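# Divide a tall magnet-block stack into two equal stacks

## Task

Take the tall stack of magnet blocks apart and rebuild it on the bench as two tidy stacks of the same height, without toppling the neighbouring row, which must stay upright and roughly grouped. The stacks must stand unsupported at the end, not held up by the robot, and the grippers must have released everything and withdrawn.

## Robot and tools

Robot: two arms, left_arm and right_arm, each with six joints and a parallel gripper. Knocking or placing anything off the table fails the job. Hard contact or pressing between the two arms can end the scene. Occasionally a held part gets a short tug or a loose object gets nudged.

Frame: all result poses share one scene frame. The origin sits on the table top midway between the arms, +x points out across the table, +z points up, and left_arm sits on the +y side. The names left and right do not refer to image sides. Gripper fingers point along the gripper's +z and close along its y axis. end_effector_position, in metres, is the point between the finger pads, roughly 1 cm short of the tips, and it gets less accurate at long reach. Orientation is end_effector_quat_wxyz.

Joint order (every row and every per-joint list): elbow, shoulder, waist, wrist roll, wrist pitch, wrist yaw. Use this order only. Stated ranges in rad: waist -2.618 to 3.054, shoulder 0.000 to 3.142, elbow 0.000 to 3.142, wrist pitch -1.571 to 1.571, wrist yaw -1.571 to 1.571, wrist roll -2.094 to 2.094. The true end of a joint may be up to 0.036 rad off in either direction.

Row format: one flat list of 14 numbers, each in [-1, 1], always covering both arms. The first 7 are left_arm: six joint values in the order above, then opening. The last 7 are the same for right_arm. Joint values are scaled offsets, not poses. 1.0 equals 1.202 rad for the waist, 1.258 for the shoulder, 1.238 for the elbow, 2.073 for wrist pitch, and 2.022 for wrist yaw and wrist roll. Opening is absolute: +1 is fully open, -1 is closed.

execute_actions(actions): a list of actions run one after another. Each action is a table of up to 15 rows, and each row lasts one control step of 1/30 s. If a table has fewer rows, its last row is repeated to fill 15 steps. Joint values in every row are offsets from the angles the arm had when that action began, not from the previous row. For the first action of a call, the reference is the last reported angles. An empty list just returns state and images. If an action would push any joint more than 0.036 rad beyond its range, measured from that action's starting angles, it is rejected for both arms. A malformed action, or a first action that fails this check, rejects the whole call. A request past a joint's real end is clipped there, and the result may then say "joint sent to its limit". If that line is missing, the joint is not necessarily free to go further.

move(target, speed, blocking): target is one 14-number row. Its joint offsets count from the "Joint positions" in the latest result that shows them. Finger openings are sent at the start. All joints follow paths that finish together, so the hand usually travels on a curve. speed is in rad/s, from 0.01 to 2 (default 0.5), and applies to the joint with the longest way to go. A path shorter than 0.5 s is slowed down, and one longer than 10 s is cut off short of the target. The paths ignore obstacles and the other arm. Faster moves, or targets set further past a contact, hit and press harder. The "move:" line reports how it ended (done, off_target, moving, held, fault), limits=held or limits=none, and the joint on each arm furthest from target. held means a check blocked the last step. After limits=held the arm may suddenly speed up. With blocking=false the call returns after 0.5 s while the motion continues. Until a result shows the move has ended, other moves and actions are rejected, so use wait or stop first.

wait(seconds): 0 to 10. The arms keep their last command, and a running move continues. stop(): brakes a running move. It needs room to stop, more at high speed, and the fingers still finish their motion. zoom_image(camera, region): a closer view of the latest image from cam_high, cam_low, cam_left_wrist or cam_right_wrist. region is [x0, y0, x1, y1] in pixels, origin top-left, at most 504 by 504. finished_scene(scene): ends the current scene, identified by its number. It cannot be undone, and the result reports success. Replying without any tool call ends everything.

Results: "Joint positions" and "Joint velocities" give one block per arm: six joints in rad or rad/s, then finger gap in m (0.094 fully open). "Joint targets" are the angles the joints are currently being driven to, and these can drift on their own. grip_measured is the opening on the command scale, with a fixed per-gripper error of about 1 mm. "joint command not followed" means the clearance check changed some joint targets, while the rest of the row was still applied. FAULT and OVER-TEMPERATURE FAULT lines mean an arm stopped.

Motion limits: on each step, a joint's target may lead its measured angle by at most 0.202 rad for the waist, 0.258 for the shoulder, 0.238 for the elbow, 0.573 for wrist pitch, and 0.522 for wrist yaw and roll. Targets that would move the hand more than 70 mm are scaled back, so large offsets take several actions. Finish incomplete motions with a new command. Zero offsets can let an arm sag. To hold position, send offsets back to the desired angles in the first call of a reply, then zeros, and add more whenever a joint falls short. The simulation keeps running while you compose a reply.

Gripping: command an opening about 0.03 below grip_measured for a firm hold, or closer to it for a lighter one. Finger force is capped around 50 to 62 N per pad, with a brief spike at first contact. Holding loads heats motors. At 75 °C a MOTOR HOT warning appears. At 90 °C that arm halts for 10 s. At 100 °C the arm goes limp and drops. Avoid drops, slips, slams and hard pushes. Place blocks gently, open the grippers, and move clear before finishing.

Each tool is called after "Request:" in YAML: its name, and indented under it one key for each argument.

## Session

Request:
execute_actions:
  actions: []

Scene clock: 0.00 s.
left_arm: end_effector_position=(+0.5569, +0.4021, +0.2673) grip_measured=+1.000 end_effector_quat_wxyz=(+0.326, -0.228, +0.884, -0.246) | right_arm: end_effector_position=(+0.1631, -0.3171, +0.2096) grip_measured=+1.000 end_effector_quat_wxyz=(+0.243, +0.783, +0.540, +0.191)
Joint names: [elbow, shoulder, waist, wrist roll, wrist pitch, wrist yaw]
Joint positions: left_arm=[ 2.406  2.197  0.346 -0.276 -1.128  0.579  0.094] | right_arm=[ 0.976  0.724 -0.809  1.243 -1.247 -0.27   0.094]
Joint velocities: left_arm=[-0.007  0.022 -0.017 -0.066 -0.037 -0.037  0.   ] | right_arm=[-0.007 -0.002  0.022  0.037 -0.051  0.007  0.   ]
Joint targets: left_arm=[2.415 2.185 0.346 -0.273 -1.127 0.585] | right_arm=[0.984 0.718 -0.809 1.239 -1.247 -0.269]

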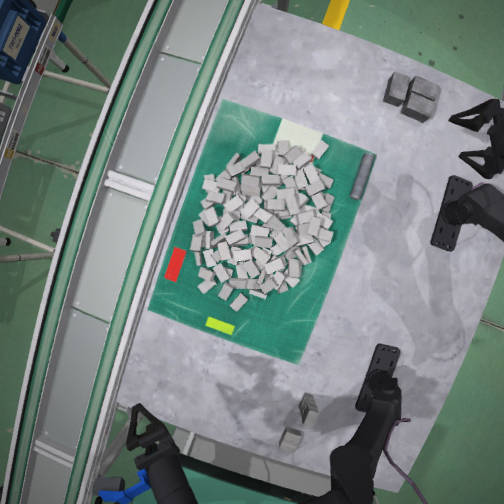

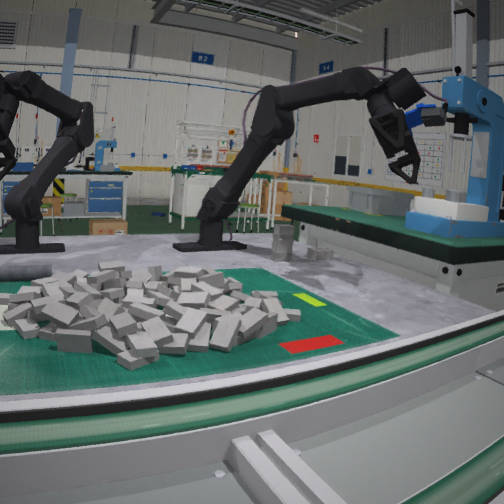

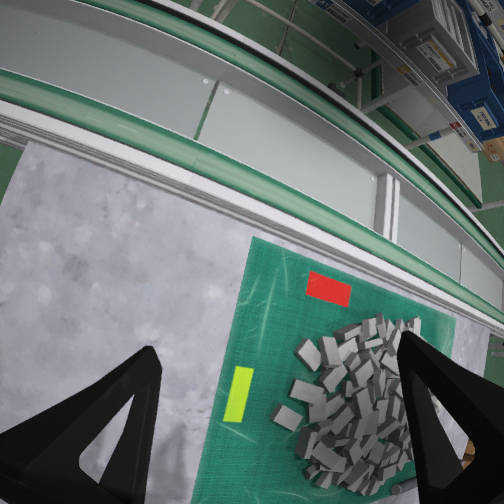

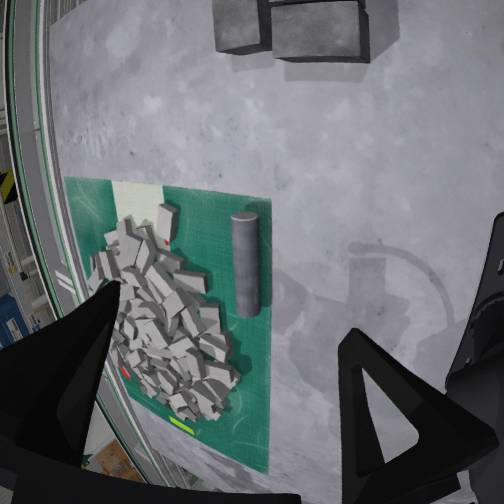

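Request:
move:
  target: [-1,-0.70,0.21,0.385,-0.097,-0.281,1,0,0,0,0,0,0,1]
  speed: 0.9

Request:
zoom_image:
  camera: "cam_low"
  region: [240,180,340,280]

Scene clock: 4.77 s.
left_arm: end_effector_position=(+0.2133, +0.4106, +0.1499) grip_measured=+1.000 end_effector_quat_wxyz=(+0.043, -0.088, +0.995, +0.017) | right_arm: end_effector_position=(+0.1631, -0.3171, +0.2096) grip_measured=+1.000 end_effector_quat_wxyz=(+0.243, +0.783, +0.540, +0.191)
Joint names: [elbow, shoulder, waist, wrist roll, wrist pitch, wrist yaw]
Joint positions: left_arm=[ 1.183  1.337  0.591  0.497 -1.327  0.019  0.094] | right_arm=[ 0.976  0.724 -0.809  1.243 -1.247 -0.27   0.094]
Joint velocities: left_arm=[ 0.002  0.007 -0.017 -0.037  0.022  0.051  0.   ] | right_arm=[-0.017  0.012 -0.002  0.022 -0.022 -0.022  0.   ]
Joint targets: left_arm=[1.168 1.317 0.598 0.503 -1.329 0.011] | right_arm=[0.976 0.724 -0.809 1.243 -1.247 -0.270]
move: off_target (left_arm); limits=none; left_arm: farthest joint: the shoulder, 0.021 radians from its target (0.881 radians at the start); right_arm: farthest joint: the waist, 0.000 radians from its target (0.000 radians at the start)

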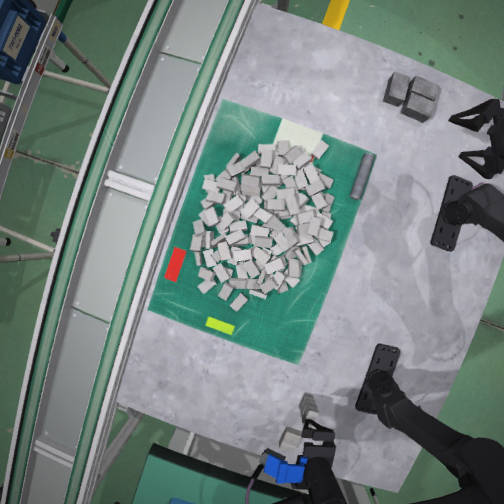

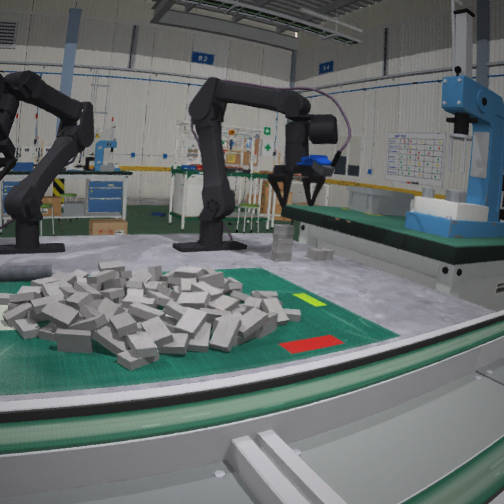

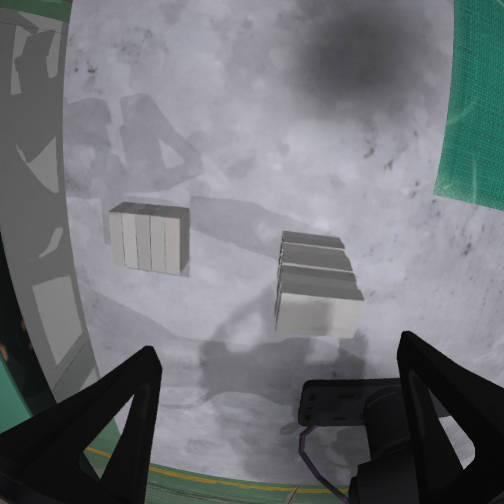

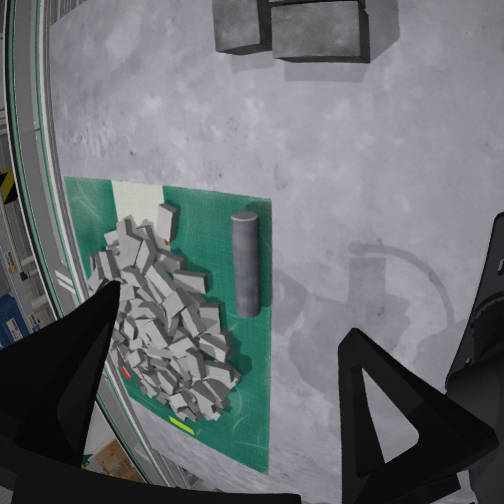

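Region (240, 180, 340, 280) of cam_low's 504x504 image, scaled by 5.040, with more detail than that image has.

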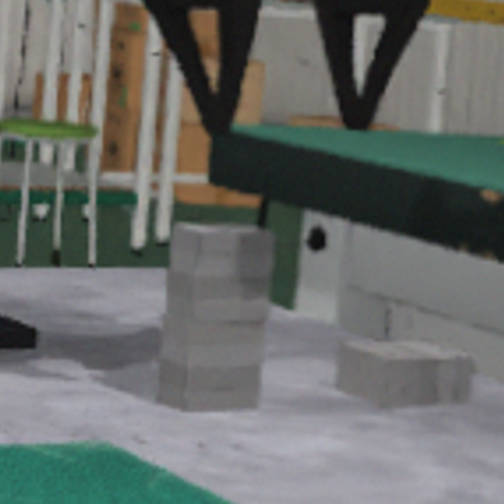

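Request:
move:
  target: [-0.13,0.02,-0.045,0.025,0.045,-0.008,1,0,0,0,0,0,0,1]
  speed: 0.3

Request:
zoom_image:
  camera: "cam_low"
  region: [250,200,320,270]

Scene clock: 9.93 s.
left_arm: end_effector_position=(+0.2063, +0.3938, +0.1080) grip_measured=+1.000 end_effector_quat_wxyz=(+0.005, -0.043, +0.999, -0.004) | right_arm: end_effector_position=(+0.1631, -0.3171, +0.2096) grip_measured=+1.000 end_effector_quat_wxyz=(+0.243, +0.783, +0.540, +0.191)
Joint names: [elbow, shoulder, waist, wrist roll, wrist pitch, wrist yaw]
Joint positions: left_arm=[ 1.037  1.358  0.544  0.541 -1.245  0.012  0.094] | right_arm=[ 0.976  0.724 -0.809  1.243 -1.247 -0.27   0.094]
Joint velocities: left_arm=[-0.002 -0.002 -0.002  0.022 -0.022 -0.007  0.   ] | right_arm=[-0.012  0.012 -0.007 -0.051  0.051  0.051  0.   ]
Joint targets: left_arm=[1.023 1.362 0.537 0.547 -1.234 0.003] | right_arm=[0.976 0.724 -0.809 1.243 -1.247 -0.270]
move: done; limits=none; left_arm: farthest joint: the elbow, 0.015 radians from its target (0.161 radians at the start); right_arm: farthest joint: the waist, 0.000 radians from its target (0.000 radians at the start)

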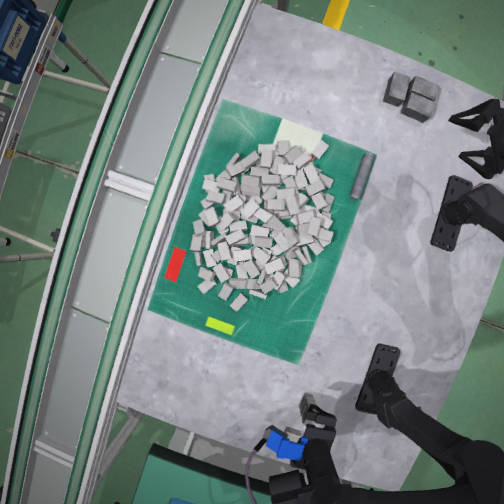

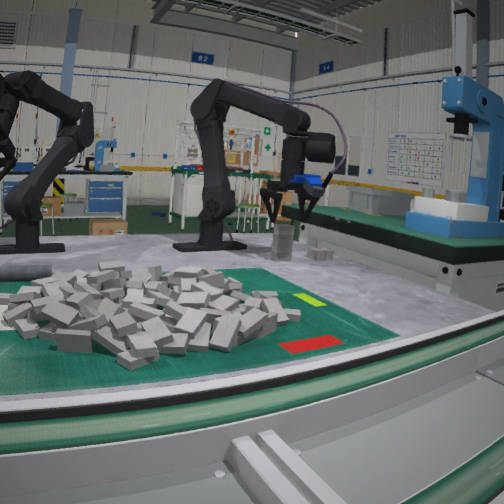

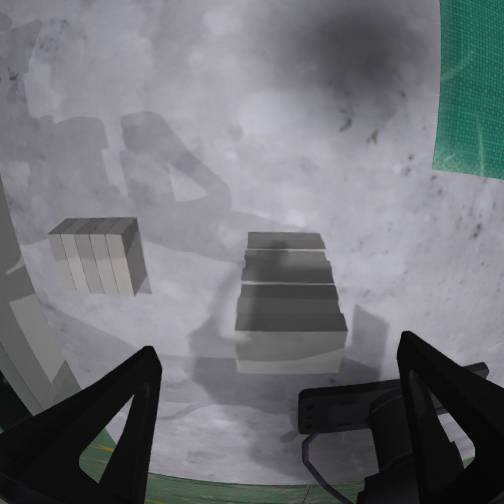

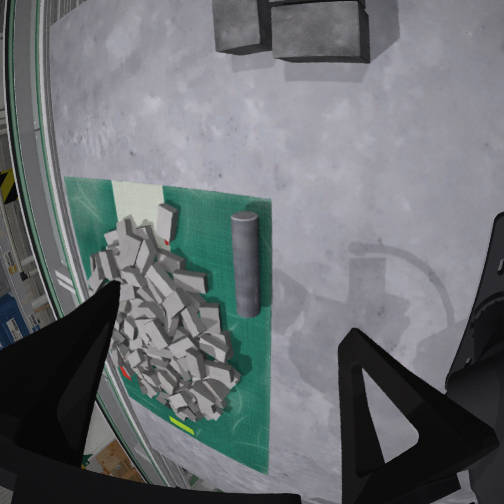

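Region (250, 200, 320, 270) of cam_low's 504x504 image, scaled by 7.200, with more detail than that image has.

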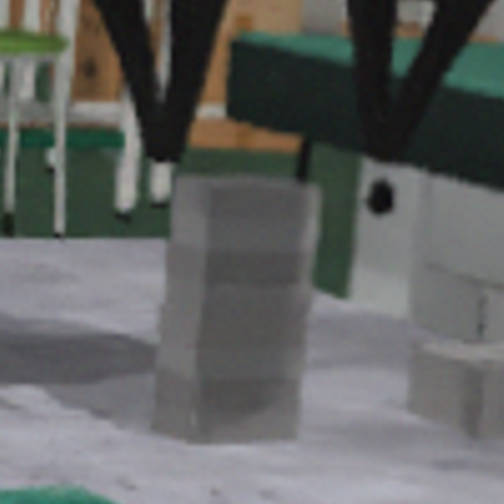

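Request:
move:
  target: [-0.183,0,0.01,0.005,0.107,0,1,0,0,0,0,0,0,1]
  speed: 0.2

Request:
zoom_image:
  camera: "cam_left_wrist"
  region: [130,220,410,500]

Request:
zoom_image:
  camera: "cam_low"
  region: [250,200,320,270]

Scene clock: 15.00 s.
left_arm: end_effector_position=(+0.1979, +0.3889, +0.0560) grip_measured=+1.000 end_effector_quat_wxyz=(+0.005, -0.043, +0.999, -0.003) | right_arm: end_effector_position=(+0.1631, -0.3171, +0.2096) grip_measured=+1.000 end_effector_quat_wxyz=(+0.243, +0.783, +0.540, +0.191)
Joint names: [elbow, shoulder, waist, wrist roll, wrist pitch, wrist yaw]
Joint positions: left_arm=[ 0.828  1.358  0.549  0.545 -1.035  0.011  0.094] | right_arm=[ 0.976  0.724 -0.809  1.243 -1.247 -0.27   0.094]
Joint velocities: left_arm=[ 0.002  0.012 -0.007  0.007 -0.037 -0.051  0.   ] | right_arm=[-0.002 -0.002  0.002  0.037  0.007 -0.022  0.   ]
Joint targets: left_arm=[0.811 1.358 0.557 0.551 -1.024 0.012] | right_arm=[0.976 0.724 -0.809 1.243 -1.247 -0.270]
move: done; limits=none; left_arm: farthest joint: the elbow, 0.017 radians from its target (0.227 radians at the start); right_arm: farthest joint: the waist, 0.000 radians from its target (0.000 radians at the start)

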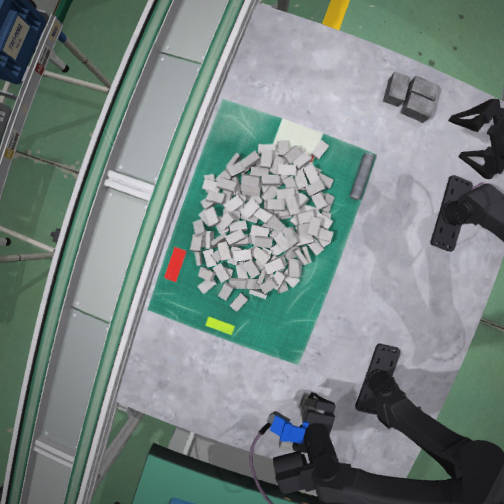

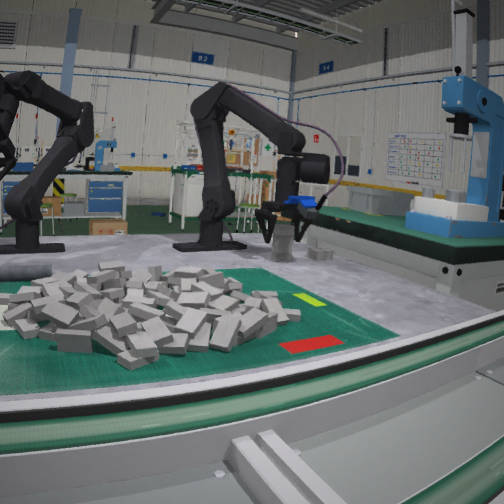

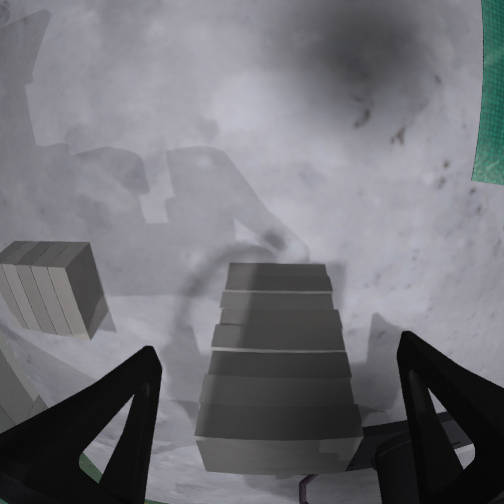

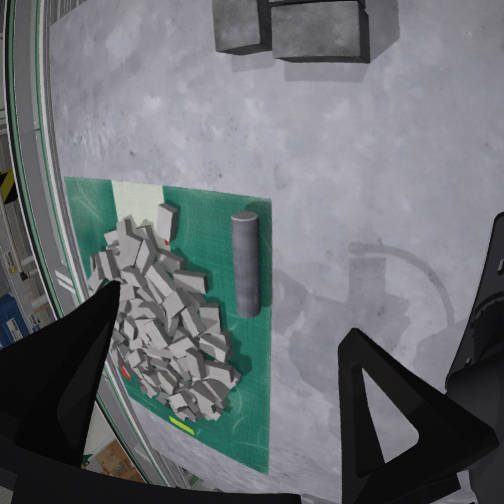

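Region (130, 220, 410, 500) of cam_left_wrist's 504x504 image, scaled by 1.800, with more detail than that image has.

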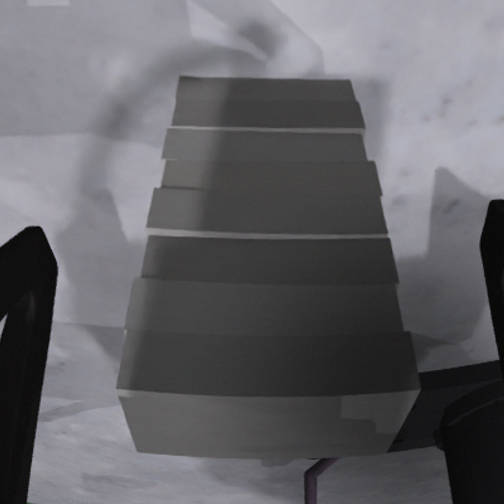

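Region (250, 200, 320, 270) of cam_low's 504x504 image, scaled by 7.200, with more detail than that image has.

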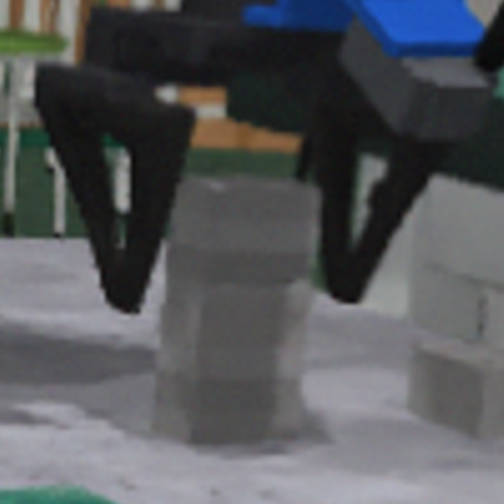

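Request:
move:
  target: [-0.04,-0.06,0.03,0.015,-0.008,0,0.3,0,0,0,0,0,0,1]
  speed: 0.1

Request:
move:
  target: [0,0,0,0,0,0,-0.2,0,0,0,0,0,0,1]

Request:
move:
  target: [0.12,0,0,0,-0.055,0,-0.2,0,0,0,0,0,0,1]
  speed: 0.15

Request:
zoom_image:
  camera: "cam_low"
  region: [250,190,330,270]

Scene clock: 20.43 s.
left_arm: end_effector_position=(+0.1881, +0.3887, +0.0584) grip_measured=+0.302 end_effector_quat_wxyz=(+0.012, -0.045, +0.999, +0.002) | right_arm: end_effector_position=(+0.1631, -0.3171, +0.2096) grip_measured=+1.000 end_effector_quat_wxyz=(+0.243, +0.783, +0.540, +0.191)
Joint names: [elbow, shoulder, waist, wrist roll, wrist pitch, wrist yaw]
Joint positions: left_arm=[ 0.797  1.304  0.577  0.569 -1.042  0.011  0.061] | right_arm=[ 0.976  0.724 -0.809  1.243 -1.247 -0.27   0.094]
Joint velocities: left_arm=[-0.017  0.002  0.002 -0.022 -0.007  0.022  0.   ] | right_arm=[ 0.002 -0.002 -0.022  0.007 -0.007  0.007  0.   ]
Joint targets: left_arm=[0.778 1.283 0.585 0.576 -1.052 0.011] | right_arm=[0.976 0.724 -0.809 1.243 -1.247 -0.270]
move: off_target (left_arm); limits=none; left_arm: farthest joint: the shoulder, 0.022 radians from its target (0.075 radians at the start); right_arm: farthest joint: the waist, 0.000 radians from its target (0.000 radians at the start)

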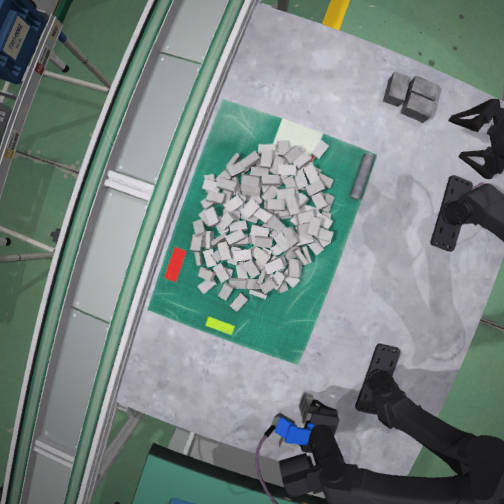

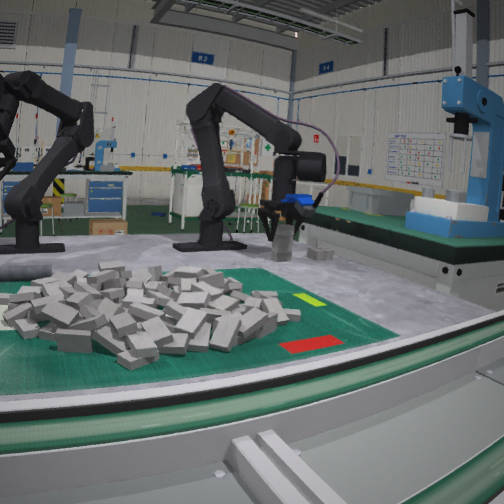

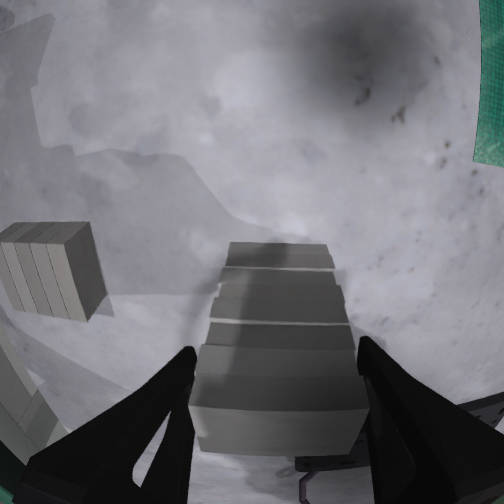

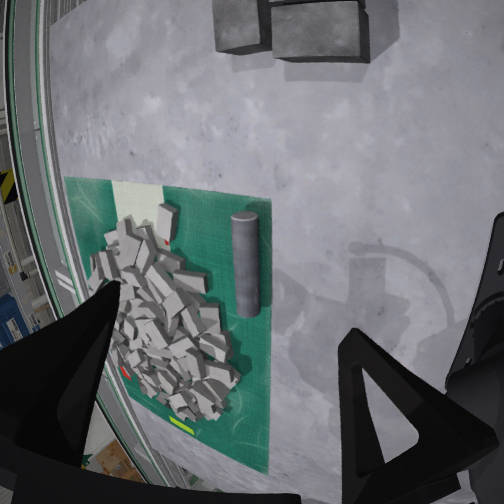

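Scene clock: 20.93 s.
left_arm: end_effector_position=(+0.1880, +0.3887, +0.0584) grip_measured=-0.079 end_effector_quat_wxyz=(+0.012, -0.045, +0.999, +0.002) | right_arm: end_effector_position=(+0.1631, -0.3171, +0.2096) grip_measured=+1.000 end_effector_quat_wxyz=(+0.243, +0.783, +0.540, +0.191)
Joint names: [elbow, shoulder, waist, wrist roll, wrist pitch, wrist yaw]
Joint positions: left_arm=[ 0.797  1.304  0.577  0.569 -1.042  0.011  0.043] | right_arm=[ 0.976  0.724 -0.809  1.243 -1.247 -0.27   0.094]
Joint velocities: left_arm=[-0.007 -0.007  0.007 -0.022 -0.051  0.081  0.   ] | right_arm=[-0.002  0.017 -0.022 -0.022  0.022  0.007  0.   ]
Joint targets: left_arm=[0.797 1.304 0.577 0.569 -1.042 0.012] | right_arm=[0.976 0.724 -0.809 1.243 -1.247 -0.270]
move: done; limits=none; left_arm: farthest joint: the waist, 0.000 radians from its target (0.000 radians at the start); right_arm: farthest joint: the waist, 0.000 radians from its target (0.000 radians at the start)

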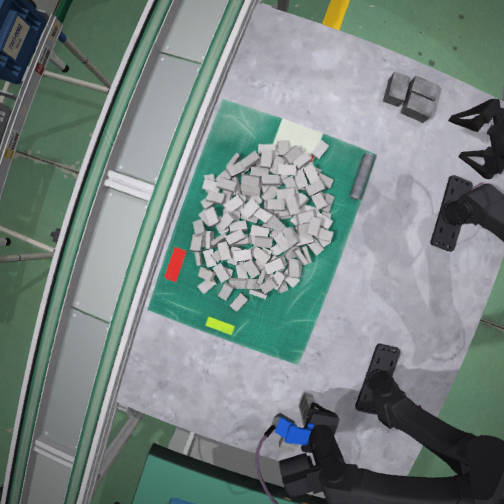

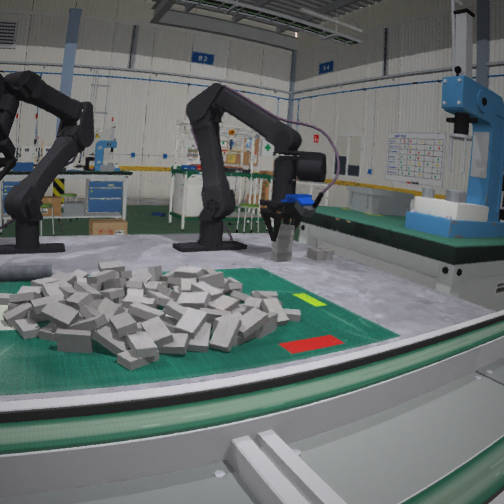

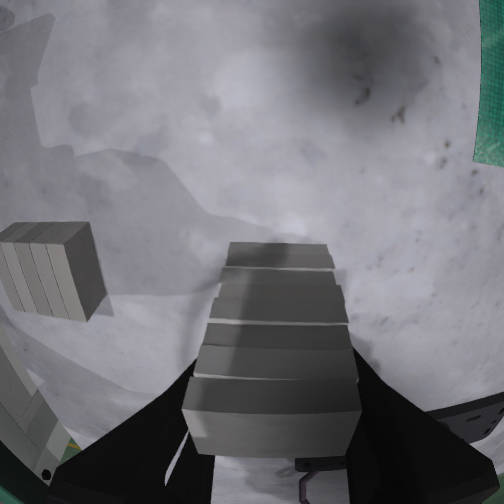

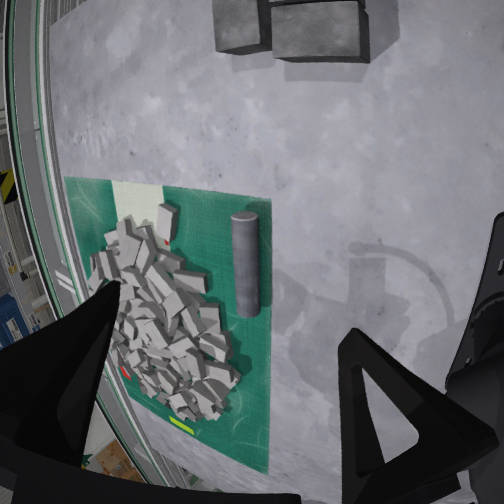

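Scene clock: 22.50 s.
left_arm: end_effector_position=(+0.1914, +0.3913, +0.0835) grip_measured=-0.079 end_effector_quat_wxyz=(+0.010, -0.045, +0.999, +0.000) | right_arm: end_effector_position=(+0.1631, -0.3171, +0.2096) grip_measured=+1.000 end_effector_quat_wxyz=(+0.243, +0.783, +0.540, +0.191)
Joint names: [elbow, shoulder, waist, wrist roll, wrist pitch, wrist yaw]
Joint positions: left_arm=[ 0.899  1.304  0.577  0.569 -1.149  0.011  0.043] | right_arm=[ 0.976  0.724 -0.809  1.243 -1.247 -0.27   0.094]
Joint velocities: left_arm=[ 0.002  0.012 -0.002 -0.007 -0.007 -0.051 -0.001] | right_arm=[ 0.007 -0.017  0.012 -0.022 -0.066  0.051  0.   ]
Joint targets: left_arm=[0.946 1.304 0.577 0.569 -1.156 0.011] | right_arm=[0.976 0.724 -0.809 1.243 -1.247 -0.270]
move: off_target (left_arm); limits=none; left_arm: farthest joint: the elbow, 0.046 radians from its target (0.149 radians at the start); right_arm: farthest joint: the waist, 0.000 radians from its target (0.000 radians at the start)

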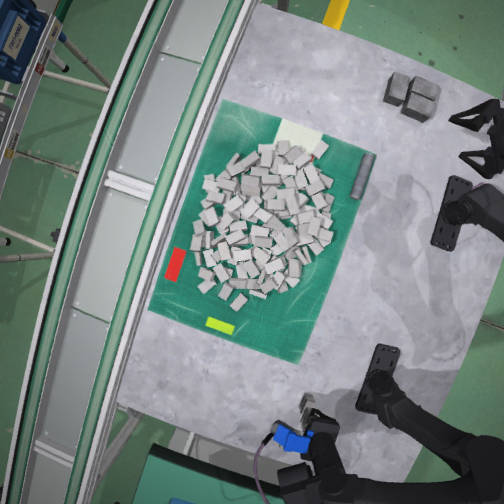

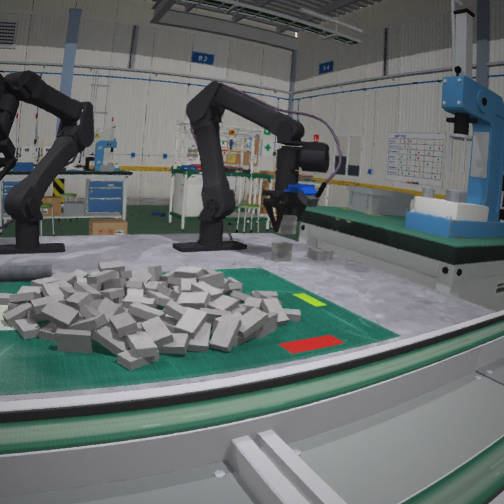

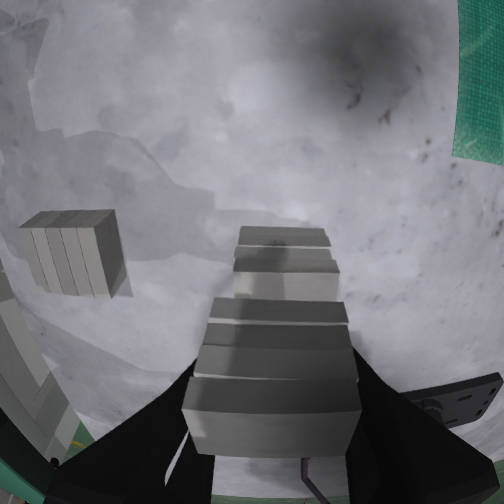

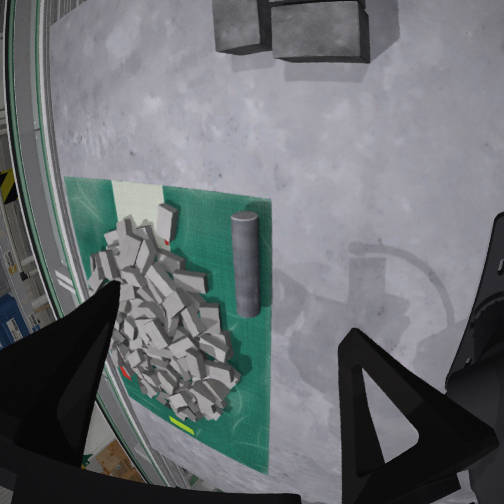

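Region (250, 190, 330, 270) of cam_low's 504x504 image, scaled by 6.300, with more detail than that image has.

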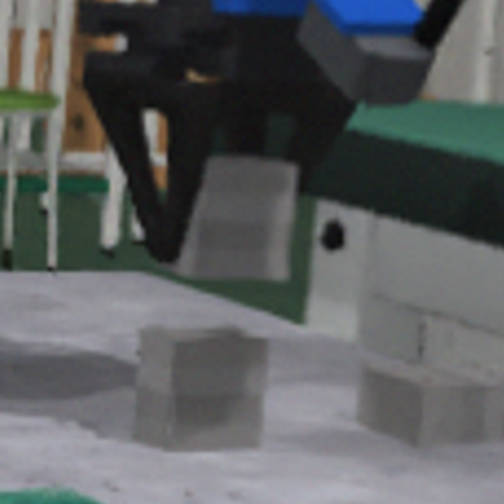

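Request:
move:
  target: [0.035,0,-0.495,-0.09,0,0,-0.2,0,0,0,0,0,0,1]
  speed: 0.4

Request:
move:
  target: [-0.168,0.086,0,0,0.142,0,-0.2,0,0,0,0,0,0,1]
  speed: 0.13

Request:
move:
  target: [0,0,0,0,0,0,0.4,0,0,0,0,0,0,1]

Request:
move:
  target: [0.3,-0.05,0,0,-0.17,0,0.4,0,0,0,0,0,0,1]

Request:
zoom_image:
  camera: "cam_low"
  region: [210,190,330,290]

Scene clock: 28.80 s.
left_arm: end_effector_position=(+0.2329, +0.2817, +0.0835) grip_measured=-0.079 end_effector_quat_wxyz=(+0.009, +0.161, +0.987, -0.002) | right_arm: end_effector_position=(+0.1631, -0.3171, +0.2096) grip_measured=+1.000 end_effector_quat_wxyz=(+0.243, +0.783, +0.540, +0.191)
Joint names: [elbow, shoulder, waist, wrist roll, wrist pitch, wrist yaw]
Joint positions: left_arm=[ 0.899  1.304 -0.011  0.394 -1.149  0.008  0.043] | right_arm=[ 0.976  0.724 -0.809  1.243 -1.247 -0.27   0.094]
Joint velocities: left_arm=[-0.002  0.027 -0.022 -0.022 -0.051 -0.022 -0.001] | right_arm=[ 0.002  0.022 -0.017 -0.007 -0.022 -0.022  0.   ]
Joint targets: left_arm=[0.943 1.304 -0.018 0.387 -1.149 0.012] | right_arm=[0.976 0.724 -0.809 1.243 -1.247 -0.270]
move: off_target (left_arm); limits=none; left_arm: farthest joint: the elbow, 0.043 radians from its target (0.043 radians at the start); right_arm: farthest joint: the waist, 0.000 radians from its target (0.000 radians at the start)

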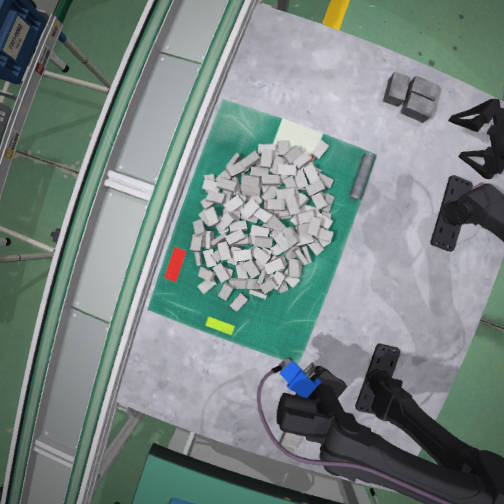

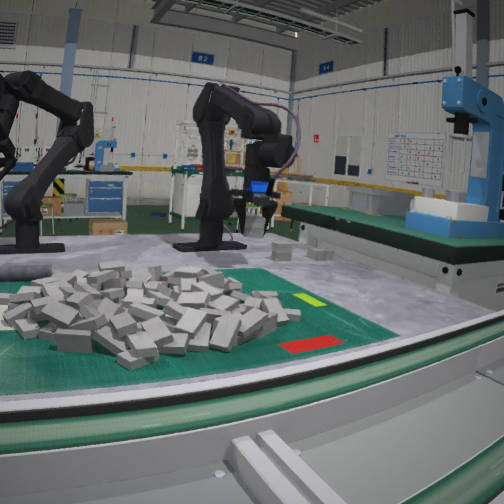

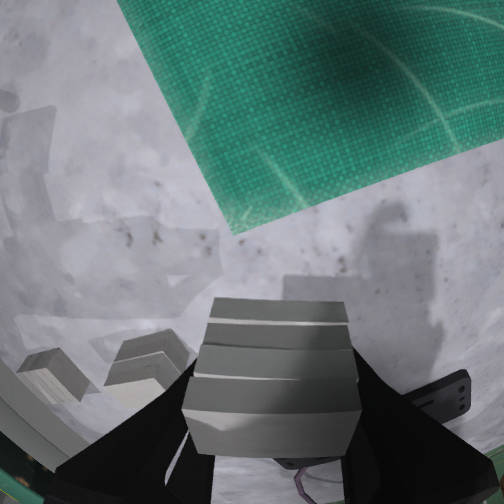

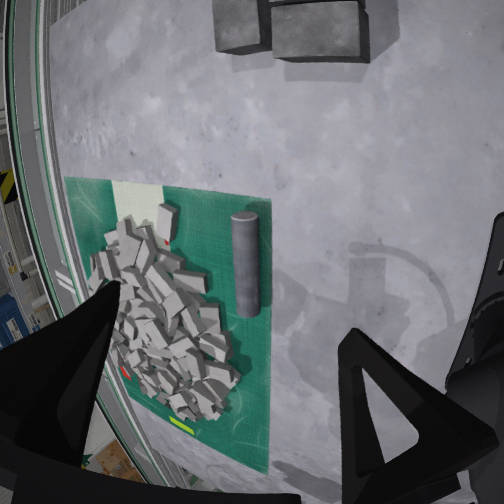

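Scene clock: 31.63 s.
left_arm: end_effector_position=(+0.2291, +0.2814, +0.0156) grip_measured=-0.079 end_effector_quat_wxyz=(-0.006, +0.161, +0.987, -0.005) | right_arm: end_effector_position=(+0.1631, -0.3171, +0.2096) grip_measured=+1.000 end_effector_quat_wxyz=(+0.243, +0.783, +0.540, +0.191)
Joint names: [elbow, shoulder, waist, wrist roll, wrist pitch, wrist yaw]
Joint positions: left_arm=[ 0.699  1.414 -0.011  0.394 -0.869  0.008  0.043] | right_arm=[ 0.976  0.724 -0.809  1.243 -1.247 -0.27   0.094]
Joint velocities: left_arm=[ 0.002 -0.027  0.007 -0.051 -0.066  0.007 -0.   ] | right_arm=[ 0.007 -0.017 -0.012  0.022  0.022 -0.007  0.   ]
Joint targets: left_arm=[0.691 1.412 -0.011 0.394 -0.855 0.008] | right_arm=[0.976 0.724 -0.809 1.243 -1.247 -0.270]
move: done; limits=none; left_arm: farthest joint: the wrist pitch, 0.015 radians from its target (0.295 radians at the start); right_arm: farthest joint: the waist, 0.000 radians from its target (0.000 radians at the start)

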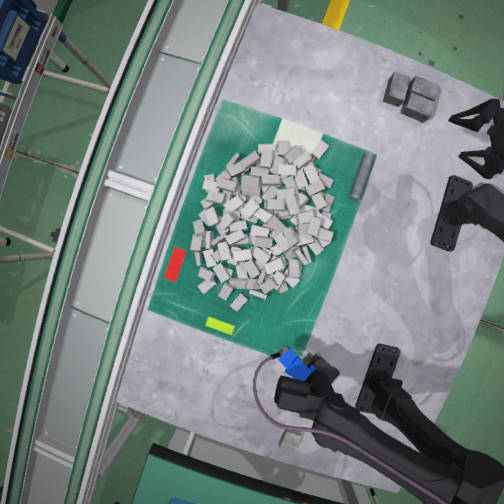

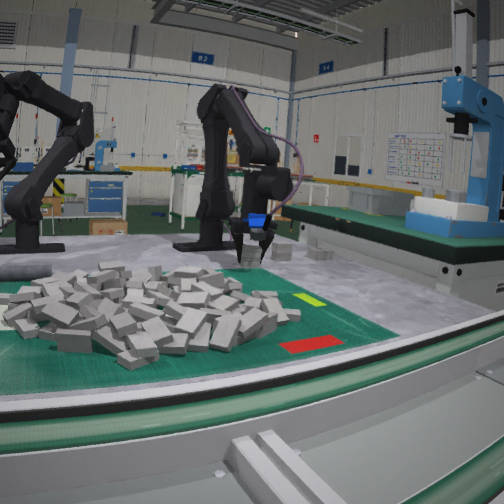

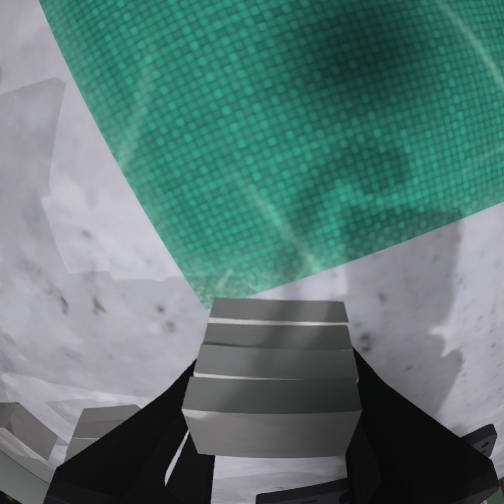

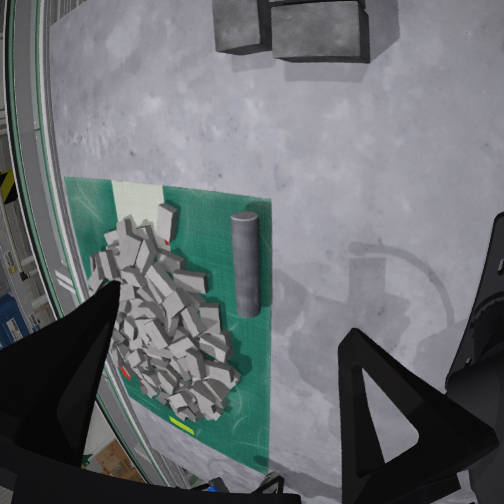

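Scene clock: 32.13 s.
left_arm: end_effector_position=(+0.2291, +0.2814, +0.0156) grip_measured=+0.398 end_effector_quat_wxyz=(-0.006, +0.161, +0.987, -0.005) | right_arm: end_effector_position=(+0.1631, -0.3171, +0.2096) grip_measured=+1.000 end_effector_quat_wxyz=(+0.243, +0.783, +0.540, +0.191)
Joint names: [elbow, shoulder, waist, wrist roll, wrist pitch, wrist yaw]
Joint positions: left_arm=[ 0.699  1.414 -0.011  0.394 -0.869  0.008  0.066] | right_arm=[ 0.976  0.724 -0.809  1.243 -1.247 -0.27   0.094]
Joint velocities: left_arm=[-0.002 -0.012  0.012 -0.037  0.066  0.022 -0.001] | right_arm=[-0.002  0.012 -0.002 -0.022  0.037  0.037  0.   ]
Joint targets: left_arm=[0.699 1.414 -0.011 0.394 -0.869 0.008] | right_arm=[0.976 0.724 -0.809 1.243 -1.247 -0.270]
move: done; limits=none; left_arm: farthest joint: the waist, 0.000 radians from its target (0.000 radians at the start); right_arm: farthest joint: the waist, 0.000 radians from its target (0.000 radians at the start)

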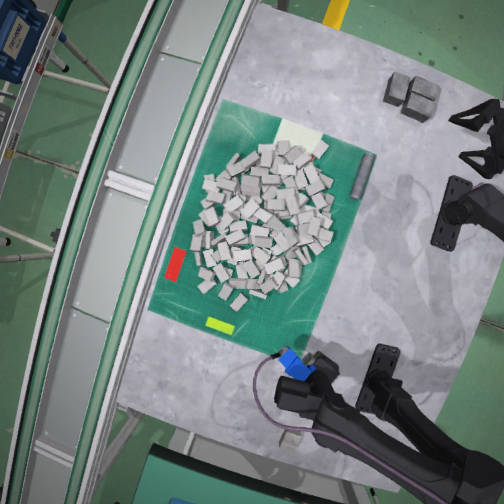

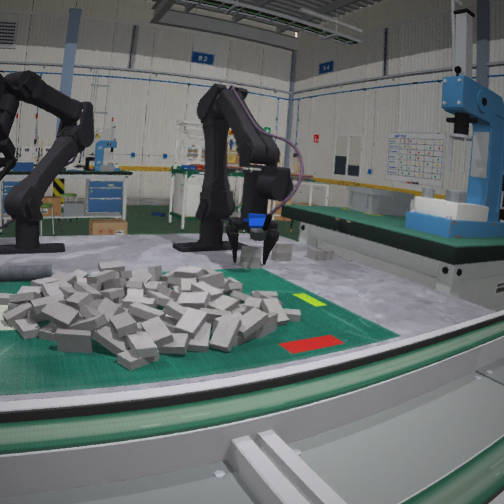

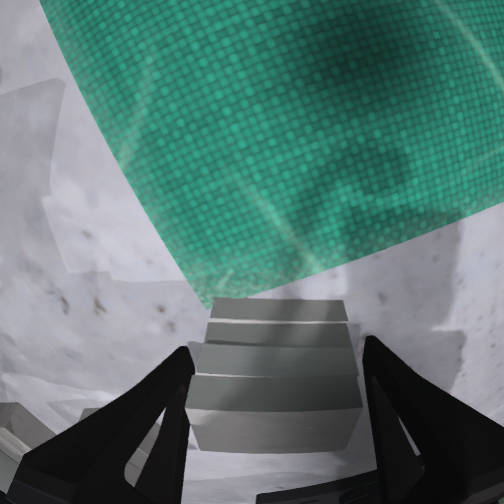

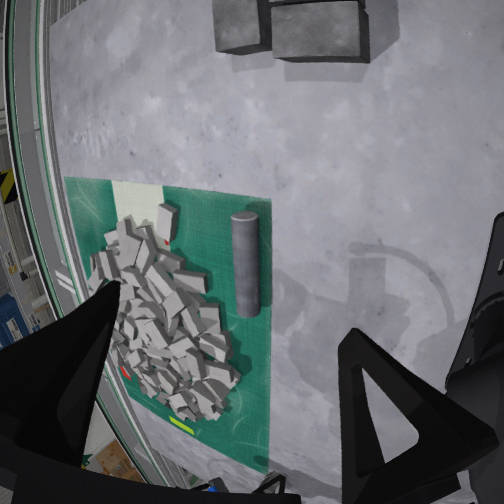

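Scene clock: 33.67 s.
left_arm: end_effector_position=(+0.2554, +0.2833, +0.1067) grip_measured=+0.398 end_effector_quat_wxyz=(+0.016, +0.161, +0.987, -0.000) | right_arm: end_effector_position=(+0.1631, -0.3171, +0.2096) grip_measured=+1.000 end_effector_quat_wxyz=(+0.243, +0.783, +0.540, +0.191)
Joint names: [elbow, shoulder, waist, wrist roll, wrist pitch, wrist yaw]
Joint positions: left_arm=[ 1.04   1.368 -0.011  0.394 -1.211  0.008  0.066] | right_arm=[ 0.976  0.724 -0.809  1.243 -1.247 -0.27   0.094]
Joint velocities: left_arm=[-0.007 -0.012  0.007  0.007 -0.066 -0.007 -0.   ] | right_arm=[ 0.002 -0.002  0.002 -0.037 -0.037  0.007  0.   ]
Joint targets: left_arm=[1.070 1.351 -0.011 0.394 -1.222 0.008] | right_arm=[0.976 0.724 -0.809 1.243 -1.247 -0.270]
move: off_target (left_arm); limits=none; left_arm: farthest joint: the elbow, 0.031 radians from its target (0.372 radians at the start); right_arm: farthest joint: the waist, 0.000 radians from its target (0.000 radians at the start)

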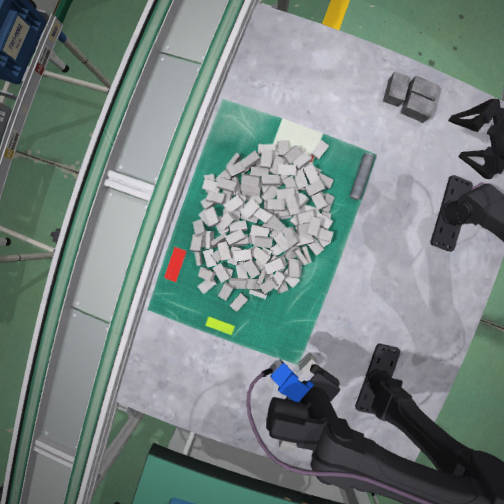

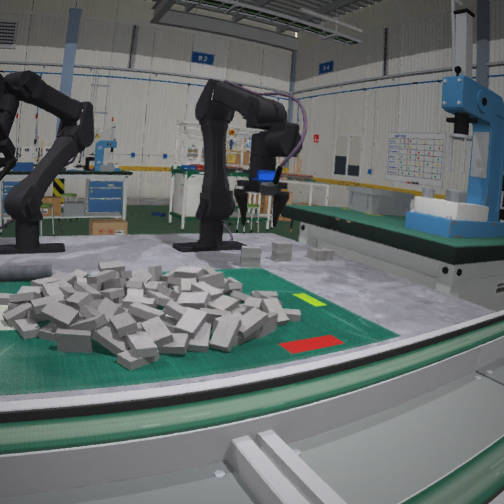

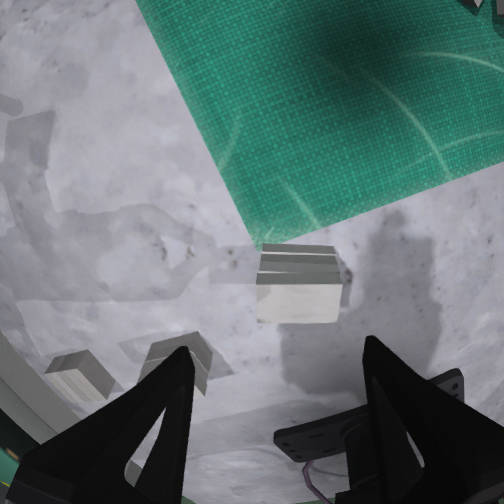

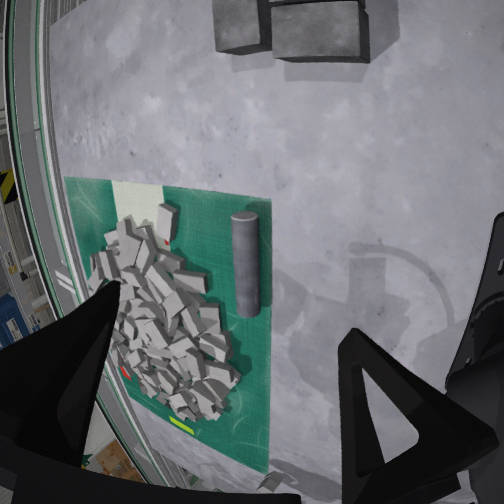

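Region (210, 190, 330, 290) of cam_low's 504x504 image, scaled by 4.200, with more detail than that image has.

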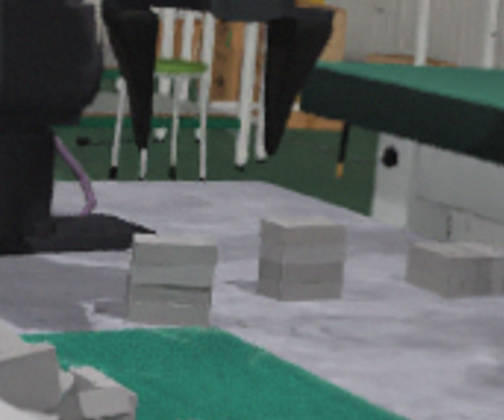

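Request:
finished_scene:
  scene: 2

The scene is finished: the task was done.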